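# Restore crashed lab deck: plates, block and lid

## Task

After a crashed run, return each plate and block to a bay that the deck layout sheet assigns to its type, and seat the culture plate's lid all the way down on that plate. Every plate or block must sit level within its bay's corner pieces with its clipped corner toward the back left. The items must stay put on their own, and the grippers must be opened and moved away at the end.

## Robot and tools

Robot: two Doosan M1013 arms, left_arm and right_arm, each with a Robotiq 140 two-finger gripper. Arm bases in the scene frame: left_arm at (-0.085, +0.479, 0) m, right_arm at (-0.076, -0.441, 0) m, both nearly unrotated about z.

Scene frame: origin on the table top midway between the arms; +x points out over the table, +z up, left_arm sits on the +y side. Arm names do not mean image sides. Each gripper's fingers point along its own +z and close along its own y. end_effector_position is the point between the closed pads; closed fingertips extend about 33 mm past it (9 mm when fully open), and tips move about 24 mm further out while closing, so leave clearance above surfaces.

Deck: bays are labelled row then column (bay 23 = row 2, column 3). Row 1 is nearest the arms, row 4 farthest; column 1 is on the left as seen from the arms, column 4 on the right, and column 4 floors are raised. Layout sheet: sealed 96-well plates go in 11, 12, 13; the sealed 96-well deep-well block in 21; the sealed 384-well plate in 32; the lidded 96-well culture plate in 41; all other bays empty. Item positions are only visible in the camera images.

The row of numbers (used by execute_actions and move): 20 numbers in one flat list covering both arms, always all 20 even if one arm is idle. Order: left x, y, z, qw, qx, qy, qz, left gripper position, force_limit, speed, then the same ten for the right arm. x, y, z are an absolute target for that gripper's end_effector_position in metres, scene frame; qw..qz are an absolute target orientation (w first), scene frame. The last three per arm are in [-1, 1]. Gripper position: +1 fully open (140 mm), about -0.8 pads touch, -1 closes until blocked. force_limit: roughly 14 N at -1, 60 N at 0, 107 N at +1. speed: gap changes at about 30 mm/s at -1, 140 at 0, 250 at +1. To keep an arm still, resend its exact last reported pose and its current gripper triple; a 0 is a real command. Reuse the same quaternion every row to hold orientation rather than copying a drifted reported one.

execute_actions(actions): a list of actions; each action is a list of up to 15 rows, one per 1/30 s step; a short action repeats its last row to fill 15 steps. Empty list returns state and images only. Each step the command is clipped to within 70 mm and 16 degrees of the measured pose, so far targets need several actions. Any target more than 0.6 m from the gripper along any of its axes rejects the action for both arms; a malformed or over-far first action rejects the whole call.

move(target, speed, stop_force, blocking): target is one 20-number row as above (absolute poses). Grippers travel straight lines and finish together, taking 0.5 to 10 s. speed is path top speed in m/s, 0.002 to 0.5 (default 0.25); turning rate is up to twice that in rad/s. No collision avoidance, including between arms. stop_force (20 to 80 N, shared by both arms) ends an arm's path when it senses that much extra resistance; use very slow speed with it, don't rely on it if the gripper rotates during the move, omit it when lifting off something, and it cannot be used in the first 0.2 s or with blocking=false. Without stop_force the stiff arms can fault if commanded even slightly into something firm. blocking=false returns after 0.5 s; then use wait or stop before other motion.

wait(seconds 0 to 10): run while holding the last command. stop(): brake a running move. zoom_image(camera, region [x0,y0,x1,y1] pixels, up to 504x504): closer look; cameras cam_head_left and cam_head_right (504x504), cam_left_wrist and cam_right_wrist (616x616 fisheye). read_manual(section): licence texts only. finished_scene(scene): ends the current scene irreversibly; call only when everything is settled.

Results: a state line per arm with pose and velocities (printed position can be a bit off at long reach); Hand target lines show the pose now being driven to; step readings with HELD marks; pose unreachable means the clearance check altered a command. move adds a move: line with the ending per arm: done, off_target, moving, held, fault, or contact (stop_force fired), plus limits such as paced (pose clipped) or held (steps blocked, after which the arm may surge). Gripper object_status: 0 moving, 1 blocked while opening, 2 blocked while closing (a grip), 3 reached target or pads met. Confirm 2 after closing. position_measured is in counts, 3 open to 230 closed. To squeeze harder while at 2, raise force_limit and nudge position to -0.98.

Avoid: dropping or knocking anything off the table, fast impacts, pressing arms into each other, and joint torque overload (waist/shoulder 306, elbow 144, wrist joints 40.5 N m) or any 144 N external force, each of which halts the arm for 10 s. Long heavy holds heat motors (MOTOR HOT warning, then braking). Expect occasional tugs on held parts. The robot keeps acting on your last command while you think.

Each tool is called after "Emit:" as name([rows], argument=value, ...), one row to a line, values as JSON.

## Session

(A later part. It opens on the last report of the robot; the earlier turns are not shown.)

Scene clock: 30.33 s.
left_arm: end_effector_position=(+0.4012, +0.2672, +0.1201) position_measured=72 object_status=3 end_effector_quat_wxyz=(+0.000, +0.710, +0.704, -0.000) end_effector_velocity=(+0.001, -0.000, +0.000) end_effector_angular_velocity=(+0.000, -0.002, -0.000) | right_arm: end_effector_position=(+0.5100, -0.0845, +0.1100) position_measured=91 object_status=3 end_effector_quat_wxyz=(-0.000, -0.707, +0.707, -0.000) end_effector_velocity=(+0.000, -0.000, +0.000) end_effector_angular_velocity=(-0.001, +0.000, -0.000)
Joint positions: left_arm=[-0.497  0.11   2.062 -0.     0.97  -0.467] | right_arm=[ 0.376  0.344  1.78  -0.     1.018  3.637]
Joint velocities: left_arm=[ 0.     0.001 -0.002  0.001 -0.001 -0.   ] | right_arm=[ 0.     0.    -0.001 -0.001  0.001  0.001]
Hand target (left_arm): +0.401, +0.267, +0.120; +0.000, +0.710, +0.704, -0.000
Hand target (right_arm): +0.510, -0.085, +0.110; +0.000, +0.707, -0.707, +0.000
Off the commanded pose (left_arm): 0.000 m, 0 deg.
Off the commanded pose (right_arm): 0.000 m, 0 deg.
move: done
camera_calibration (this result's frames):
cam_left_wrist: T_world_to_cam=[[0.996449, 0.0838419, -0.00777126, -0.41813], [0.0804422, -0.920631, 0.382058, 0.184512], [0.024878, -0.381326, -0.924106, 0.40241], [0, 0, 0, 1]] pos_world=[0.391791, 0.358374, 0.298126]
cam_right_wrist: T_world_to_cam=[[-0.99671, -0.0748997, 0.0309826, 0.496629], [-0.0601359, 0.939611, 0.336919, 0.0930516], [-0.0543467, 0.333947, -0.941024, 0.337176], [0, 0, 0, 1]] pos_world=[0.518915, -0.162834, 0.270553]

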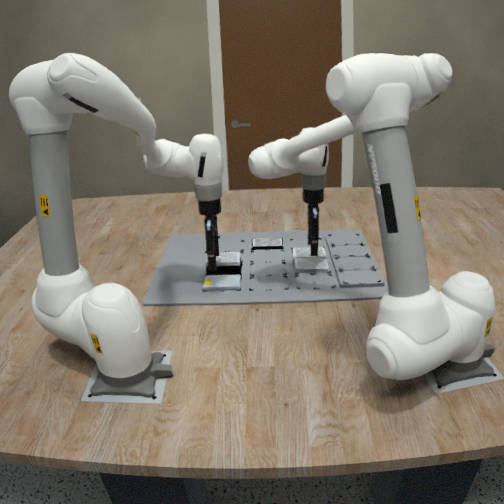

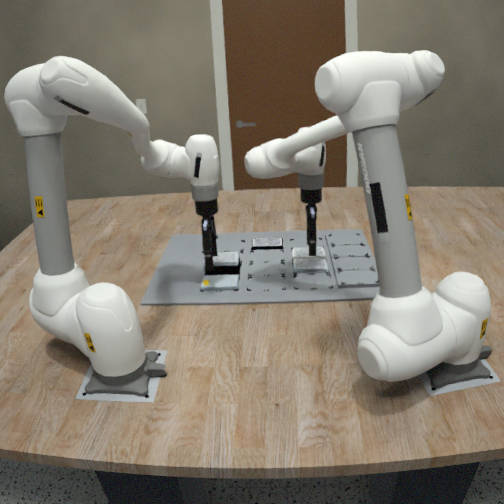

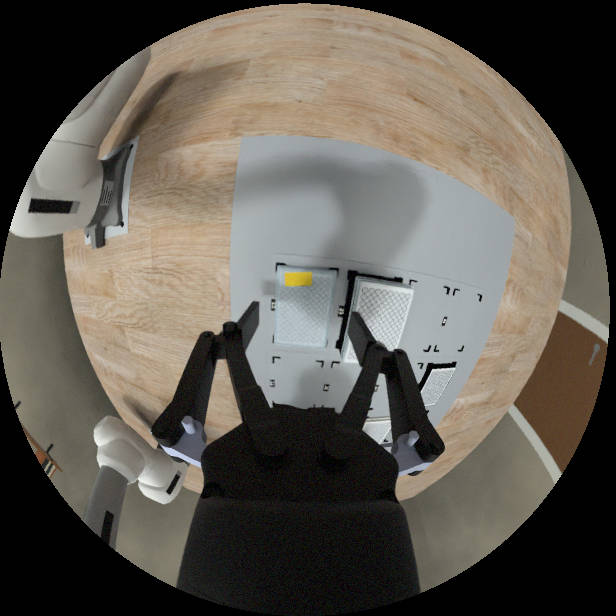

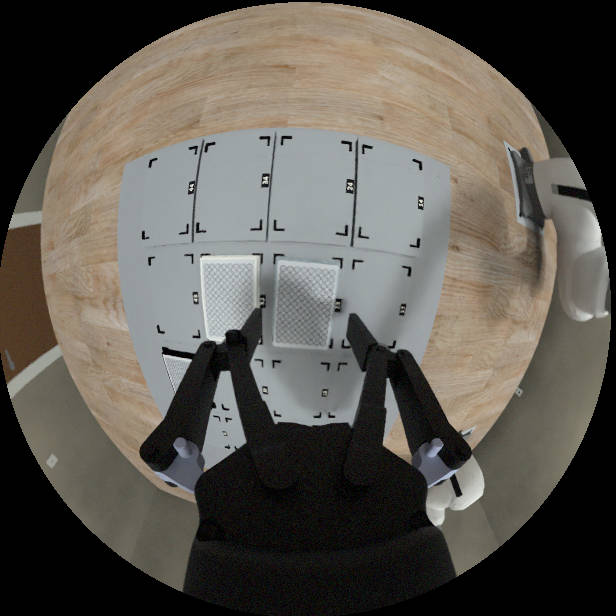

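Emit:
move(target=[0.5135,0.245,0.12,0,0.7102,0.7040,0,0.45,0,-0.6,0.510,-0.035,0.065,0,0.7071,-0.7071,0,-0.3,0,0], speed=0.12)

Emit:
move(target=[0.5135,0.245,0.10,0,0.7102,0.7040,0,0.45,0,-0.6,0.510,-0.035,0.045,0,0.7071,-0.7071,0,-0.3,0,0], speed=0.006, stop_force=20)

Emit:
zoom_image(camera="cam_left_wrist", region=[200,220,420,440])

Scene clock: 31.97 s.
left_arm: end_effector_position=(+0.5135, +0.2449, +0.1198) position_measured=72 object_status=3 end_effector_quat_wxyz=(-0.000, +0.710, +0.704, +0.000) end_effector_velocity=(-0.000, -0.000, -0.000) end_effector_angular_velocity=(-0.000, +0.002, -0.000) | right_arm: end_effector_position=(+0.5100, -0.0349, +0.0650) position_measured=167 object_status=3 end_effector_quat_wxyz=(+0.000, -0.707, +0.707, +0.000) end_effector_velocity=(-0.000, -0.000, +0.000) end_effector_angular_velocity=(-0.001, +0.000, -0.000)
Joint positions: left_arm=[-0.447  0.274  1.857  0.     1.011 -0.418] | right_arm=[0.437 0.422 1.76  0.    0.96  3.698]
Joint velocities: left_arm=[-0.     0.001 -0.    -0.001  0.001  0.   ] | right_arm=[ 0.    -0.     0.    -0.001  0.     0.001]
Hand target (left_arm): +0.513, +0.245, +0.120; +0.000, +0.710, +0.704, -0.000
Hand target (right_arm): +0.510, -0.035, +0.065; -0.000, +0.707, -0.707, -0.000
Off the commanded pose (left_arm): 0.000 m, 0 deg.
Off the commanded pose (right_arm): 0.000 m, 0 deg.
move: done
camera_calibration (this result's frames):
cam_left_wrist: T_world_to_cam=[[0.996453, 0.0837859, -0.00777013, -0.5281], [0.0803922, -0.920668, 0.381979, 0.155137], [0.0248507, -0.381249, -0.924138, 0.390905], [0, 0, 0, 1]] pos_world=[0.504041, 0.336109, 0.297888]
cam_right_wrist: T_world_to_cam=[[-0.996707, -0.0749411, 0.0309601, 0.501782], [-0.0601728, 0.939549, 0.337086, 0.0616628], [-0.0543501, 0.334113, -0.940965, 0.278235], [0, 0, 0, 1]] pos_world=[0.518962, -0.113293, 0.225488]

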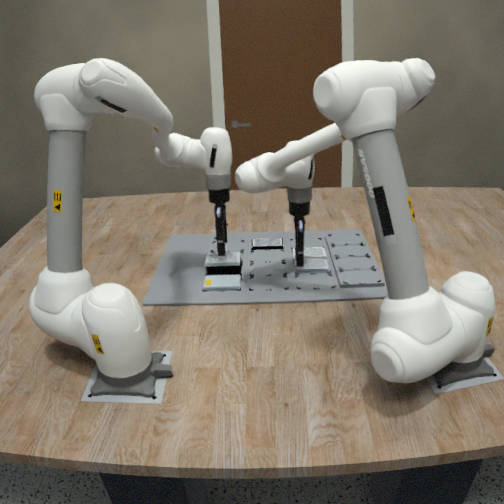

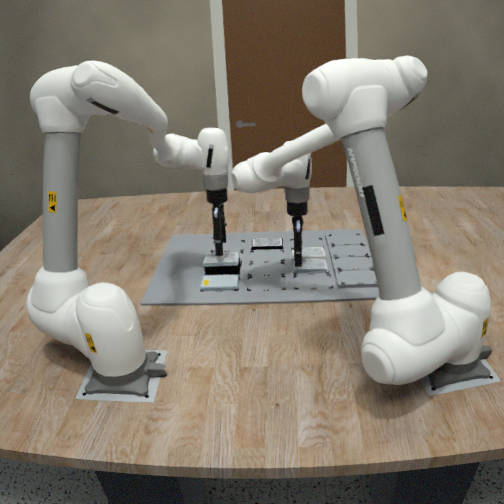

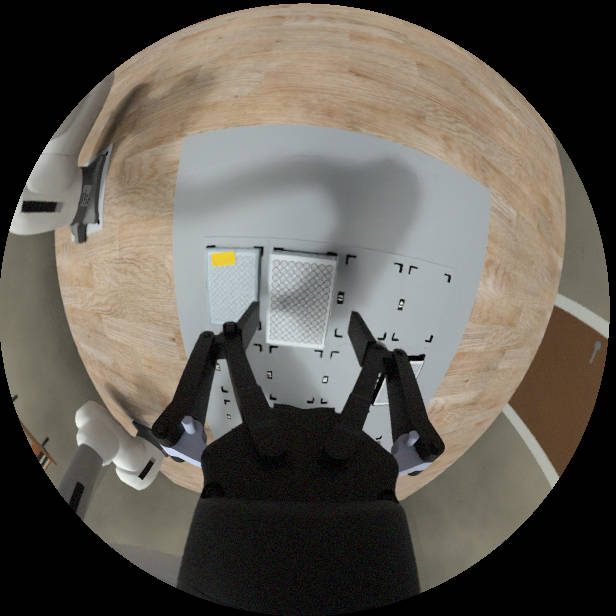

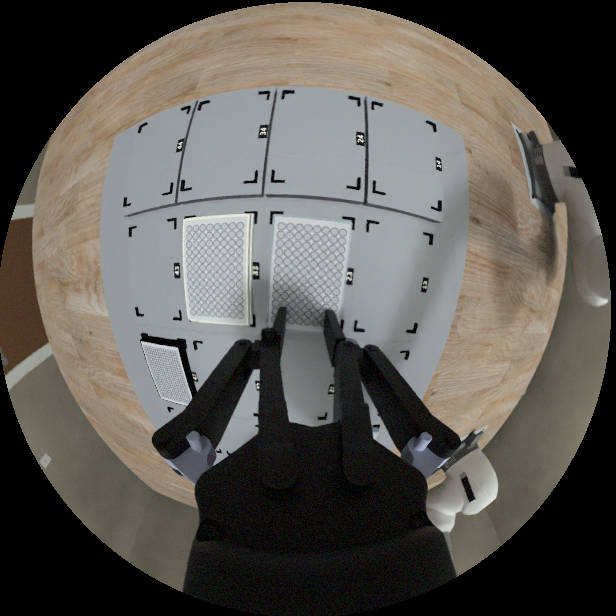

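Scene clock: 35.53 s.
left_arm: end_effector_position=(+0.5135, +0.2450, +0.1000) position_measured=72 object_status=3 end_effector_quat_wxyz=(-0.000, +0.710, +0.704, +0.000) end_effector_velocity=(-0.000, -0.000, -0.000) end_effector_angular_velocity=(-0.001, -0.000, +0.001) | right_arm: end_effector_position=(+0.5100, -0.0349, +0.0586) position_measured=167 object_status=3 end_effector_quat_wxyz=(+0.000, -0.707, +0.707, +0.000) end_effector_velocity=(+0.000, +0.000, +0.000) end_effector_angular_velocity=(-0.000, -0.000, +0.001)
Joint positions: left_arm=[-0.447  0.292  1.874  0.     0.975 -0.418] | right_arm=[0.437 0.428 1.764 0.    0.949 3.698]
Joint velocities: left_arm=[-0.    -0.     0.001 -0.001 -0.001 -0.001] | right_arm=[ 0.    -0.    -0.    -0.     0.    -0.001]
Hand target (left_arm): +0.513, +0.245, +0.100; -0.000, +0.710, +0.704, +0.000
Hand target (right_arm): +0.510, -0.035, +0.059; -0.000, +0.707, -0.707, -0.000
Off the commanded pose (left_arm): 0.000 m, 0 deg.
Off the commanded pose (right_arm): 0.014 m, 0 deg.
move: contact (right_arm)
camera_calibration (this result's frames):
cam_left_wrist: T_world_to_cam=[[0.996447, 0.0838663, -0.00778255, -0.528289], [0.0804713, -0.920663, 0.381973, 0.162749], [0.0248696, -0.381242, -0.924141, 0.37259], [0, 0, 0, 1]] pos_world=[0.504049, 0.336189, 0.278048]
cam_right_wrist: T_world_to_cam=[[-0.996709, -0.0749276, 0.0309314, 0.501977], [-0.0601688, 0.939544, 0.3371, 0.0638078], [-0.0543195, 0.334129, -0.940961, 0.272223], [0, 0, 0, 1]] pos_world=[0.518951, -0.113296, 0.219114]

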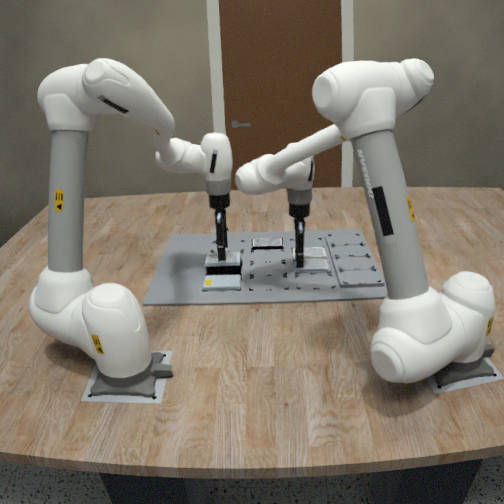

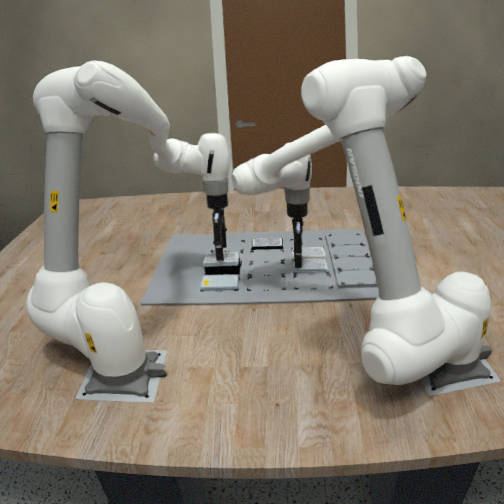

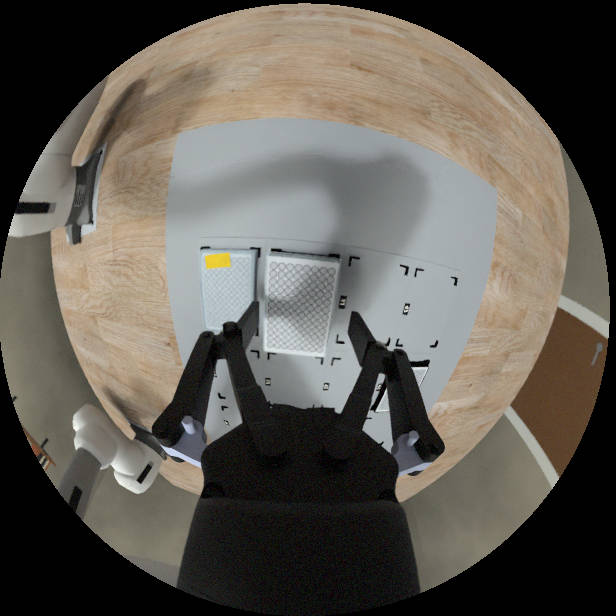

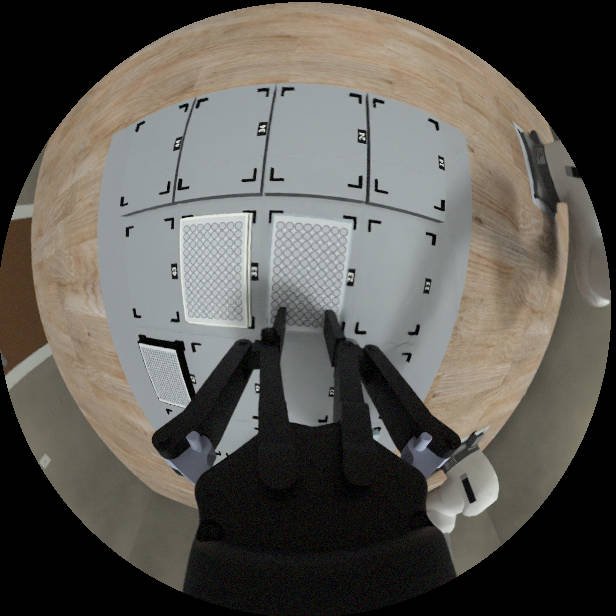

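Region (200, 220, 420, 440) of cam_left_wrist's 616x616 image, scaled by 2.291, with more detail than that image has.

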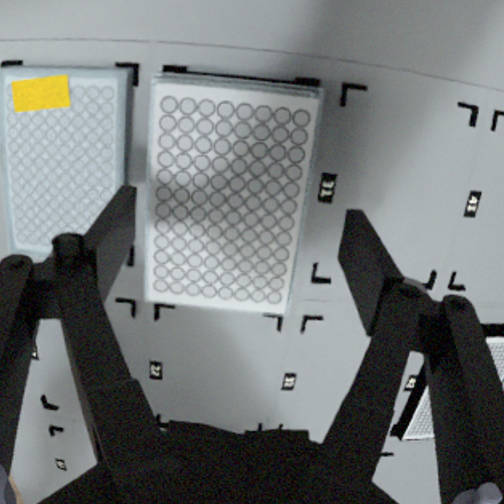

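Emit:
move(target=[0.5075,0.245,0.10,0,0.7102,0.7040,0,0.45,0,-0.6,0.510,-0.035,0.064,0,0.7071,-0.7071,0,-0.3,0,0], speed=0.03)

Emit:
move(target=[0.5075,0.245,0.081,0,0.7102,0.7040,0,0.45,0,-0.6,0.510,-0.135,0.064,0,0.7071,-0.7071,0,-0.3,0,0], speed=0.08)

Emit:
move(target=[0.5075,0.245,0.081,0,0.7102,0.7040,0,-1,0,-0.6,0.510,-0.135,0.050,0,0.7071,-0.7071,0,-0.3,0,0], speed=0.006, stop_force=20)

Scene clock: 36.83 s.
left_arm: end_effector_position=(+0.5075, +0.2450, +0.1000) position_measured=72 object_status=3 end_effector_quat_wxyz=(-0.000, +0.710, +0.704, -0.000) end_effector_velocity=(-0.000, +0.000, +0.000) end_effector_angular_velocity=(-0.000, -0.001, +0.001) | right_arm: end_effector_position=(+0.5100, -0.0350, +0.0640) position_measured=167 object_status=3 end_effector_quat_wxyz=(+0.000, -0.707, +0.707, +0.000) end_effector_velocity=(+0.000, -0.000, +0.000) end_effector_angular_velocity=(-0.001, -0.001, +0.001)
Joint positions: left_arm=[-0.451  0.284  1.885 -0.     0.972 -0.422] | right_arm=[0.437 0.423 1.76  0.    0.958 3.698]
Joint velocities: left_arm=[ 0.    -0.001  0.001 -0.    -0.001 -0.001] | right_arm=[ 0.    -0.    -0.    -0.001 -0.     0.001]
Hand target (left_arm): +0.507, +0.245, +0.100; -0.000, +0.710, +0.704, +0.000
Hand target (right_arm): +0.510, -0.035, +0.064; +0.000, +0.707, -0.707, +0.000
Off the commanded pose (left_arm): 0.000 m, 0 deg.
Off the commanded pose (right_arm): 0.000 m, 0 deg.
move: done
camera_calibration (this result's frames):
cam_left_wrist: T_world_to_cam=[[0.996445, 0.0838817, -0.00781374, -0.522324], [0.0804964, -0.920645, 0.382012, 0.163195], [0.0248502, -0.381283, -0.924124, 0.372765], [0, 0, 0, 1]] pos_world=[0.498067, 0.336187, 0.278057]
cam_right_wrist: T_world_to_cam=[[-0.996708, -0.0749019, 0.0310185, 0.501751], [-0.0601206, 0.939579, 0.33701, 0.0620087], [-0.0543871, 0.334036, -0.94099, 0.277337], [0, 0, 0, 1]] pos_world=[0.518911, -0.113321, 0.22451]

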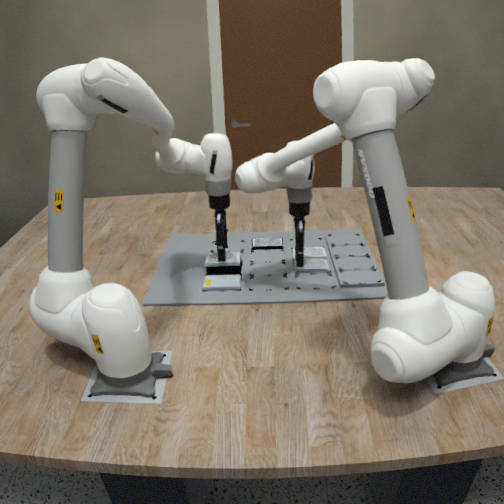

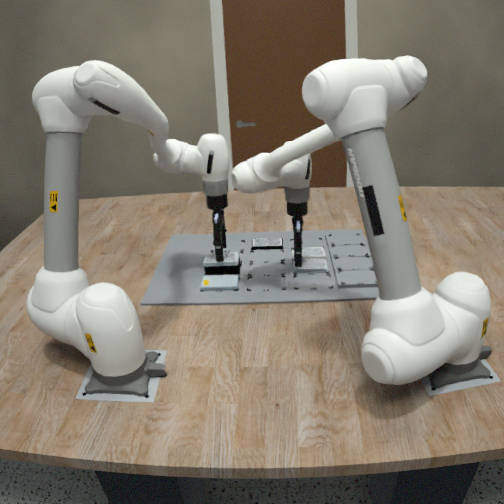

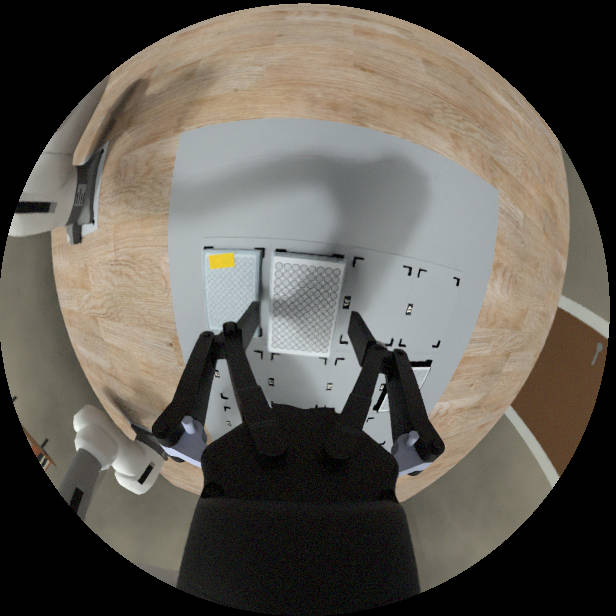

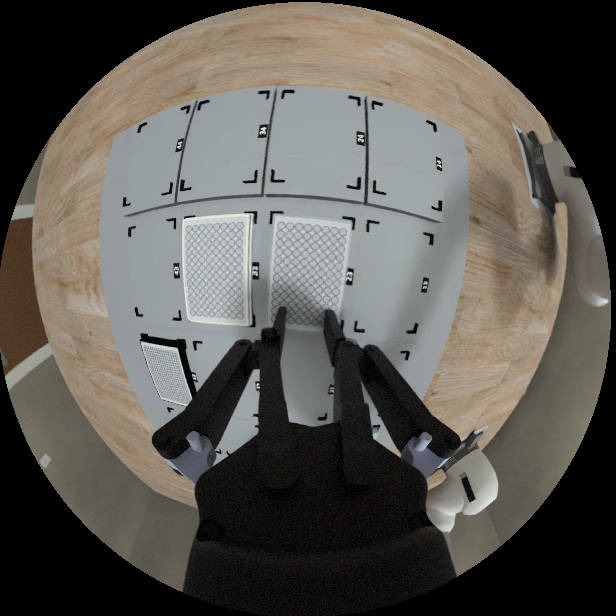

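Scene clock: 38.37 s.
left_arm: end_effector_position=(+0.5075, +0.2450, +0.0810) position_measured=72 object_status=3 end_effector_quat_wxyz=(-0.000, +0.710, +0.704, -0.000) end_effector_velocity=(-0.000, +0.001, +0.000) end_effector_angular_velocity=(+0.001, +0.000, -0.000) | right_arm: end_effector_position=(+0.5099, -0.1351, +0.0640) position_measured=167 object_status=3 end_effector_quat_wxyz=(-0.000, -0.707, +0.707, -0.000) end_effector_velocity=(+0.000, -0.000, -0.000) end_effector_angular_velocity=(+0.000, -0.001, -0.001)
Joint positions: left_arm=[-0.451  0.303  1.901 -0.     0.938 -0.422] | right_arm=[ 0.309  0.353  1.866 -0.     0.922  3.57 ]
Joint velocities: left_arm=[ 0.    -0.    -0.     0.001  0.001  0.   ] | right_arm=[-0.     0.     0.    -0.    -0.001  0.001]
Hand target (left_arm): +0.507, +0.245, +0.081; -0.000, +0.710, +0.704, +0.000
Hand target (right_arm): +0.510, -0.135, +0.064; +0.000, +0.707, -0.707, +0.000
Off the commanded pose (left_arm): 0.000 m, 0 deg.
Off the commanded pose (right_arm): 0.000 m, 0 deg.
move: done
camera_calibration (this result's frames):
cam_left_wrist: T_world_to_cam=[[0.996444, 0.0838982, -0.00780474, -0.522457], [0.0805081, -0.920642, 0.382017, 0.170444], [0.0248651, -0.381287, -0.924122, 0.355185], [0, 0, 0, 1]] pos_world=[0.498045, 0.336179, 0.259045]
cam_right_wrist: T_world_to_cam=[[-0.996699, -0.0750415, 0.0309974, 0.494141], [-0.0602717, 0.939647, 0.336796, 0.156161], [-0.0544003, 0.333816, -0.941067, 0.310792], [0, 0, 0, 1]] pos_world=[0.518829, -0.213402, 0.224565]

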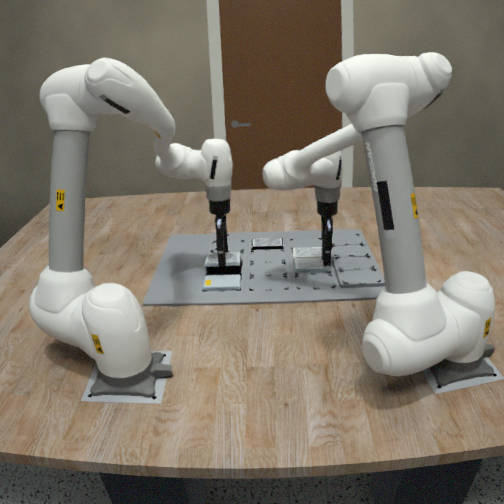

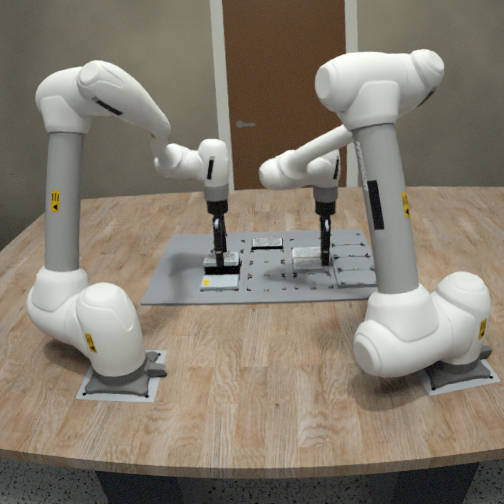

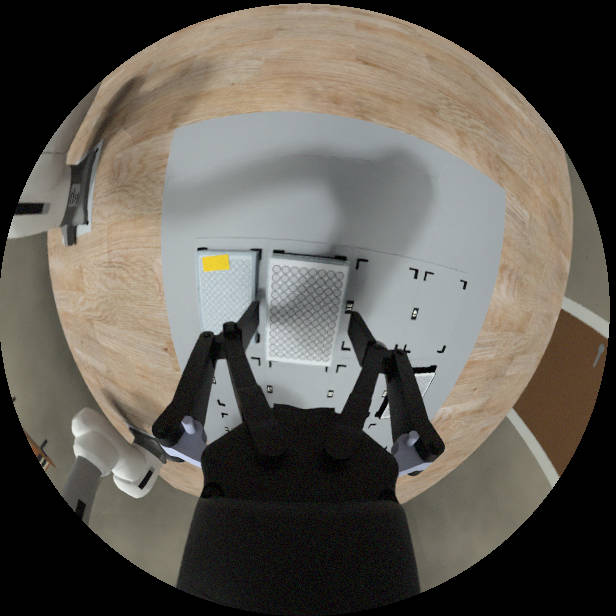

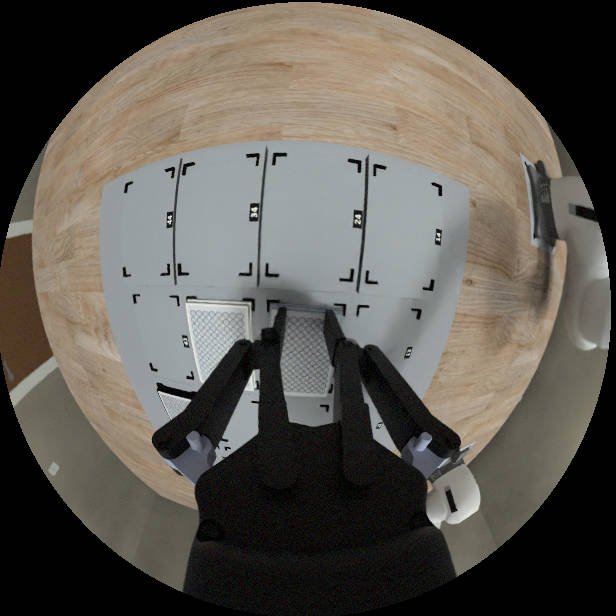

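Scene clock: 39.97 s.
left_arm: end_effector_position=(+0.5075, +0.2450, +0.0810) position_measured=108 object_status=2 end_effector_quat_wxyz=(+0.000, +0.710, +0.704, +0.000) end_effector_velocity=(+0.000, +0.000, -0.001) end_effector_angular_velocity=(+0.002, +0.001, -0.000) | right_arm: end_effector_position=(+0.5099, -0.1351, +0.0564) position_measured=167 object_status=3 end_effector_quat_wxyz=(-0.000, -0.707, +0.707, -0.000) end_effector_velocity=(+0.000, -0.000, +0.001) end_effector_angular_velocity=(+0.000, -0.000, -0.001)
Joint positions: left_arm=[-0.451  0.303  1.901 -0.     0.938 -0.422] | right_arm=[ 0.309  0.361  1.872 -0.     0.909  3.57 ]
Joint velocities: left_arm=[-0.     0.001 -0.     0.002  0.001 -0.001] | right_arm=[-0.    -0.001 -0.001  0.     0.002  0.001]
Hand target (left_arm): +0.507, +0.245, +0.081; +0.000, +0.710, +0.704, +0.000
Hand target (right_arm): +0.510, -0.135, +0.057; -0.000, +0.707, -0.707, +0.000
Off the commanded pose (left_arm): 0.000 m, 0 deg.
Off the commanded pose (right_arm): 0.006 m, 0 deg.
move: contact (right_arm)
camera_calibration (this result's frames):
cam_left_wrist: T_world_to_cam=[[0.996444, 0.0838977, -0.00777587, -0.522477], [0.0804962, -0.920637, 0.382032, 0.170432], [0.0248928, -0.381299, -0.924116, 0.355183], [0, 0, 0, 1]] pos_world=[0.498059, 0.336172, 0.259057]
cam_right_wrist: T_world_to_cam=[[-0.996702, -0.0749811, 0.0310317, 0.49443], [-0.0601972, 0.939614, 0.3369, 0.158642], [-0.0544189, 0.333921, -0.941029, 0.303593], [0, 0, 0, 1]] pos_world=[0.51887, -0.213365, 0.2169]

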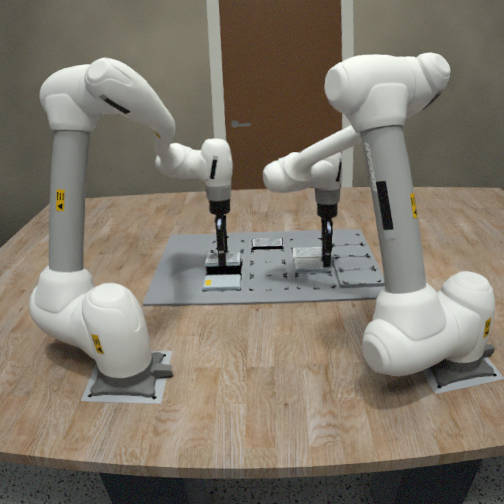

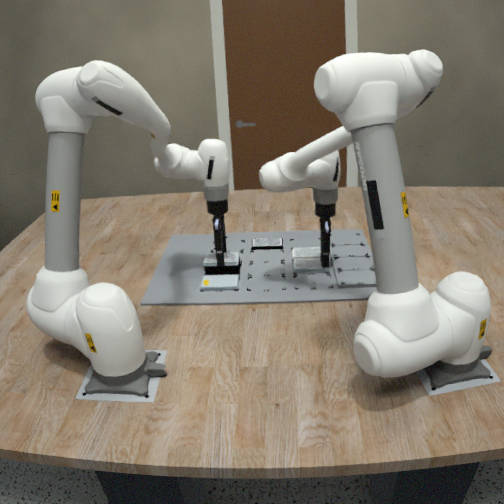

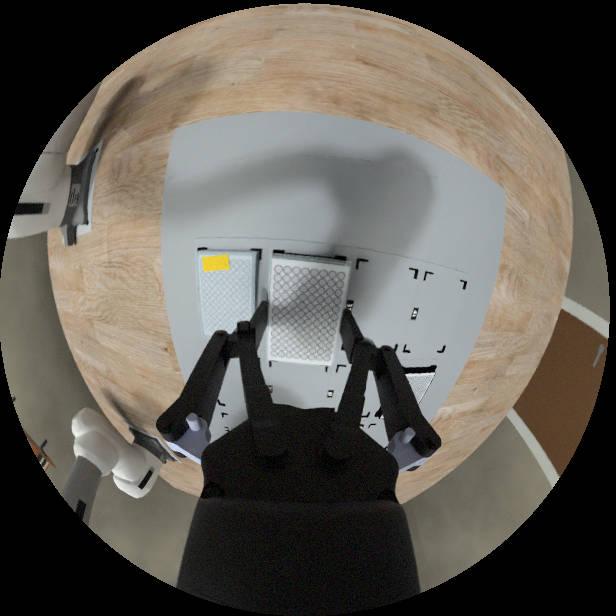

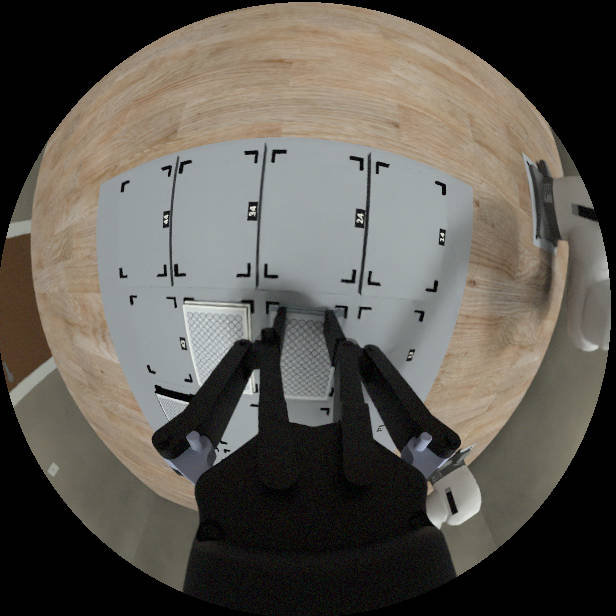

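Emit:
move(target=[0.5075,0.245,0.13,0,0.7102,0.7040,0,-1,0,-0.6,0.510,-0.135,0.09,0,0.7071,-0.7071,0,-0.3,0,0], speed=0.06)

Emit:
move(target=[0.60,0.36,0.13,0,0.7102,0.7040,0,-1,0,-0.6,0.501,0.05,0.09,0,0.7071,-0.7071,0,-0.3,0,0], speed=0.15)

Emit:
zoom_image(camera="cam_right_wrist", region=[160,140,400,320])

Scene clock: 41.37 s.
left_arm: end_effector_position=(+0.5075, +0.2450, +0.1301) position_measured=109 object_status=2 end_effector_quat_wxyz=(+0.000, +0.710, +0.704, +0.000) end_effector_velocity=(+0.001, -0.000, +0.002) end_effector_angular_velocity=(-0.000, -0.002, -0.000) | right_arm: end_effector_position=(+0.5100, -0.1350, +0.0900) position_measured=167 object_status=3 end_effector_quat_wxyz=(+0.000, -0.707, +0.707, -0.000) end_effector_velocity=(-0.000, -0.000, -0.000) end_effector_angular_velocity=(-0.001, +0.001, +0.001)
Joint positions: left_arm=[-0.451  0.257  1.858 -0.     1.026 -0.422] | right_arm=[ 0.309  0.328  1.846 -0.     0.968  3.57 ]
Joint velocities: left_arm=[ 0.    -0.001 -0.001  0.     0.001  0.   ] | right_arm=[-0.     0.     0.    -0.     0.001 -0.001]
Hand target (left_arm): +0.508, +0.245, +0.130; +0.000, +0.710, +0.704, -0.000
Hand target (right_arm): +0.510, -0.135, +0.090; +0.000, +0.707, -0.707, +0.000
Off the commanded pose (left_arm): 0.000 m, 0 deg.
Off the commanded pose (right_arm): 0.000 m, 0 deg.
move: done
camera_calibration (this result's frames):
cam_left_wrist: T_world_to_cam=[[0.996444, 0.0838965, -0.00775194, -0.52212], [0.0804856, -0.920632, 0.382045, 0.151681], [0.0249156, -0.381311, -0.924111, 0.400505], [0, 0, 0, 1]] pos_world=[0.498077, 0.336163, 0.308115]
cam_right_wrist: T_world_to_cam=[[-0.996706, -0.0749389, 0.0309939, 0.493462], [-0.0601661, 0.939591, 0.336971, 0.147241], [-0.0543738, 0.333996, -0.941005, 0.33522], [0, 0, 0, 1]] pos_world=[0.518923, -0.21333, 0.250534]

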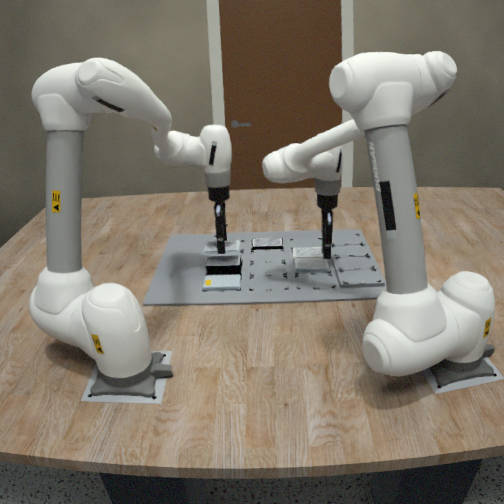

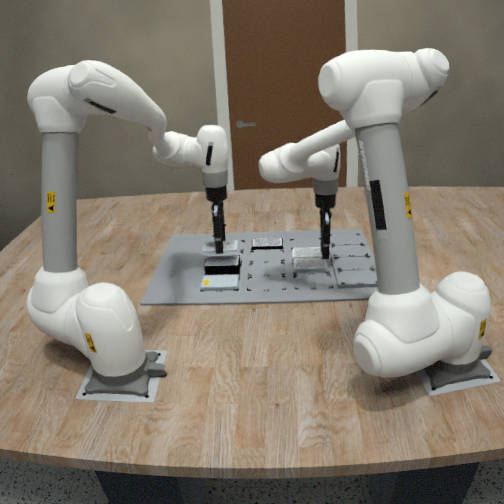

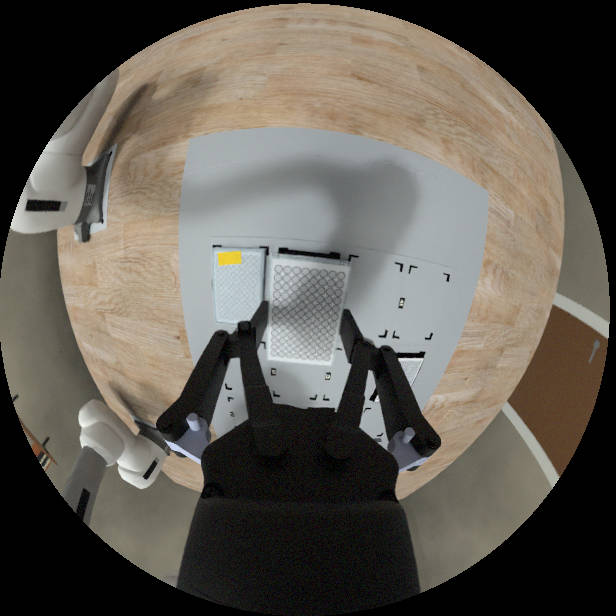

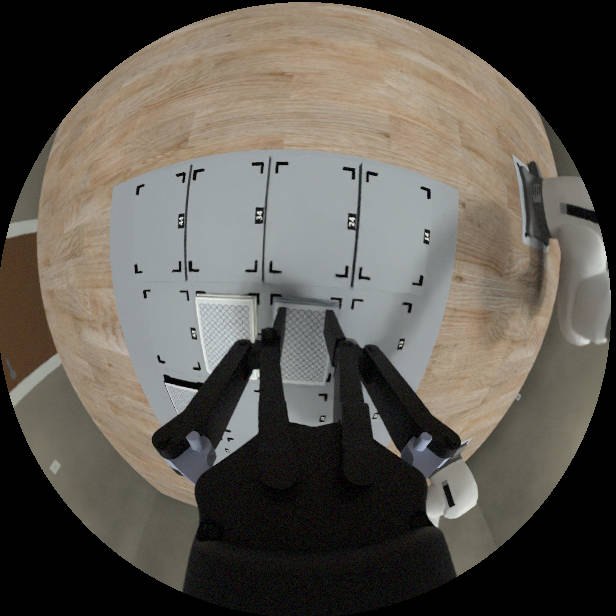

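Scene clock: 42.90 s.
left_arm: end_effector_position=(+0.6002, +0.3601, +0.1299) position_measured=109 object_status=2 end_effector_quat_wxyz=(+0.000, +0.710, +0.704, +0.000) end_effector_velocity=(+0.000, +0.000, -0.000) end_effector_angular_velocity=(+0.000, +0.001, -0.000) | right_arm: end_effector_position=(+0.5012, +0.0502, +0.0899) position_measured=167 object_status=3 end_effector_quat_wxyz=(+0.000, -0.707, +0.707, +0.000) end_effector_velocity=(-0.000, +0.000, -0.000) end_effector_angular_velocity=(-0.000, -0.000, +0.001)
Joint positions: left_arm=[-0.242  0.341  1.743  0.     1.057 -0.213] | right_arm=[0.539 0.461 1.645 0.    1.035 3.8  ]
Joint velocities: left_arm=[ 0.     0.001 -0.     0.     0.     0.001] | right_arm=[ 0.001  0.    -0.    -0.    -0.    -0.001]
Hand target (left_arm): +0.600, +0.360, +0.130; +0.000, +0.710, +0.704, +0.000
Hand target (right_arm): +0.501, +0.050, +0.090; -0.000, +0.707, -0.707, -0.000
Off the commanded pose (left_arm): 0.000 m, 0 deg.
Off the commanded pose (right_arm): 0.000 m, 0 deg.
move: done
camera_calibration (this result's frames):
cam_left_wrist: T_world_to_cam=[[0.996456, 0.083764, -0.00762236, -0.624112], [0.0803163, -0.920686, 0.38195, 0.25039], [0.0249759, -0.381209, -0.924151, 0.441893], [0, 0, 0, 1]] pos_world=[0.590753, 0.451263, 0.307982]
cam_right_wrist: T_world_to_cam=[[-0.996718, -0.0747616, 0.0310488, 0.498522], [-0.059962, 0.939489, 0.337292, -0.0273896], [-0.0543864, 0.334323, -0.940888, 0.272775], [0, 0, 0, 1]] pos_world=[0.510078, -0.0281926, 0.250411]

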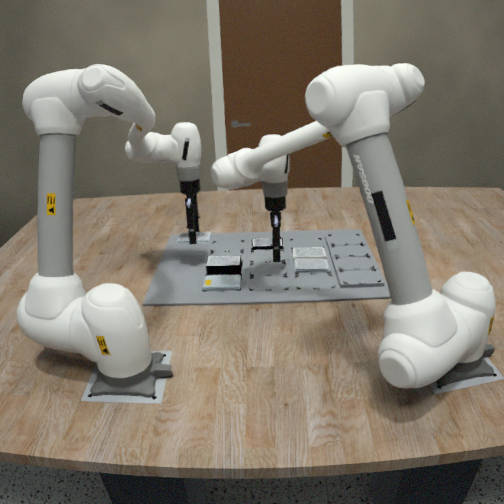

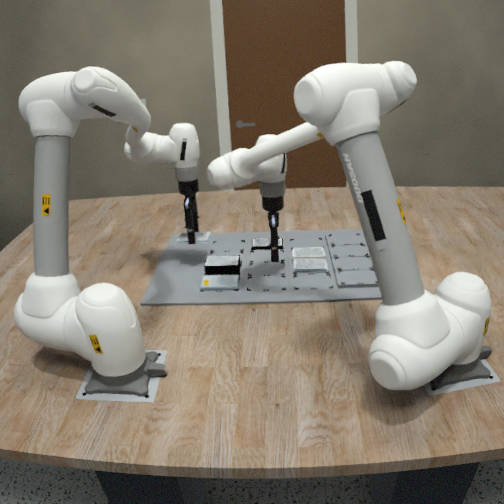

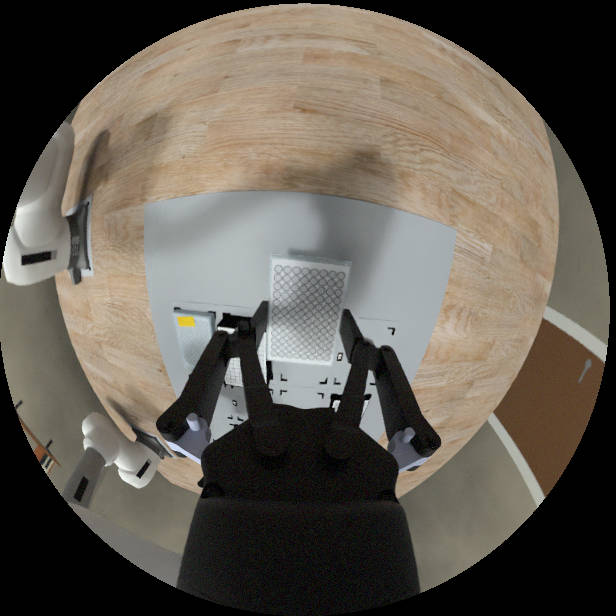

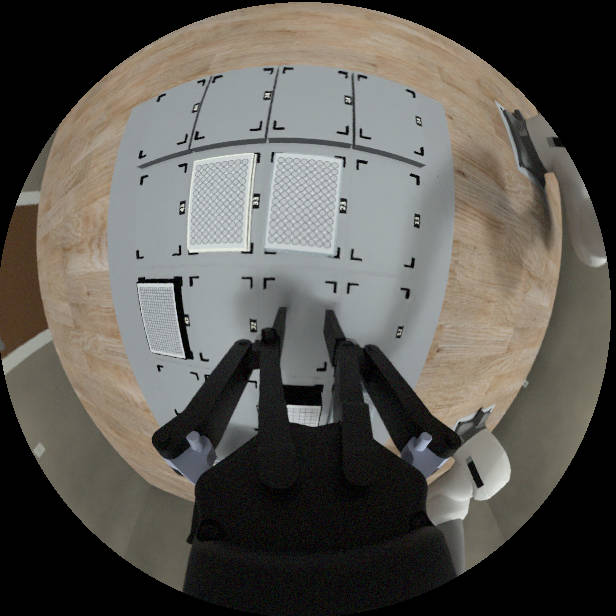

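Region (160, 140, 400, 320) of cam_right_wrist's 616x616 image, scaled by 2.100, with more detail than that image has; it fills the top 378 rows of this view, and the rest is white.

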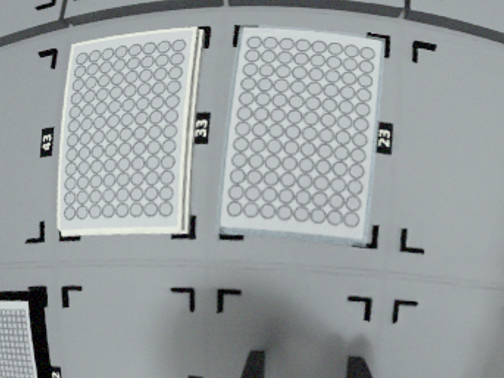

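Emit:
zoom_image(camera="cam_right_wrist", region=[240,225,360,275])

Region (240, 225, 360, 275) of cam_right_wrist's 616x616 image, scaled by 4.200, with more detail than that image has; it fills the top 210 rows of this view, and the rest is white.

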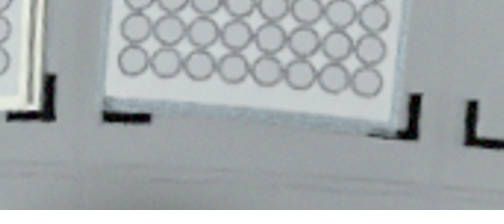

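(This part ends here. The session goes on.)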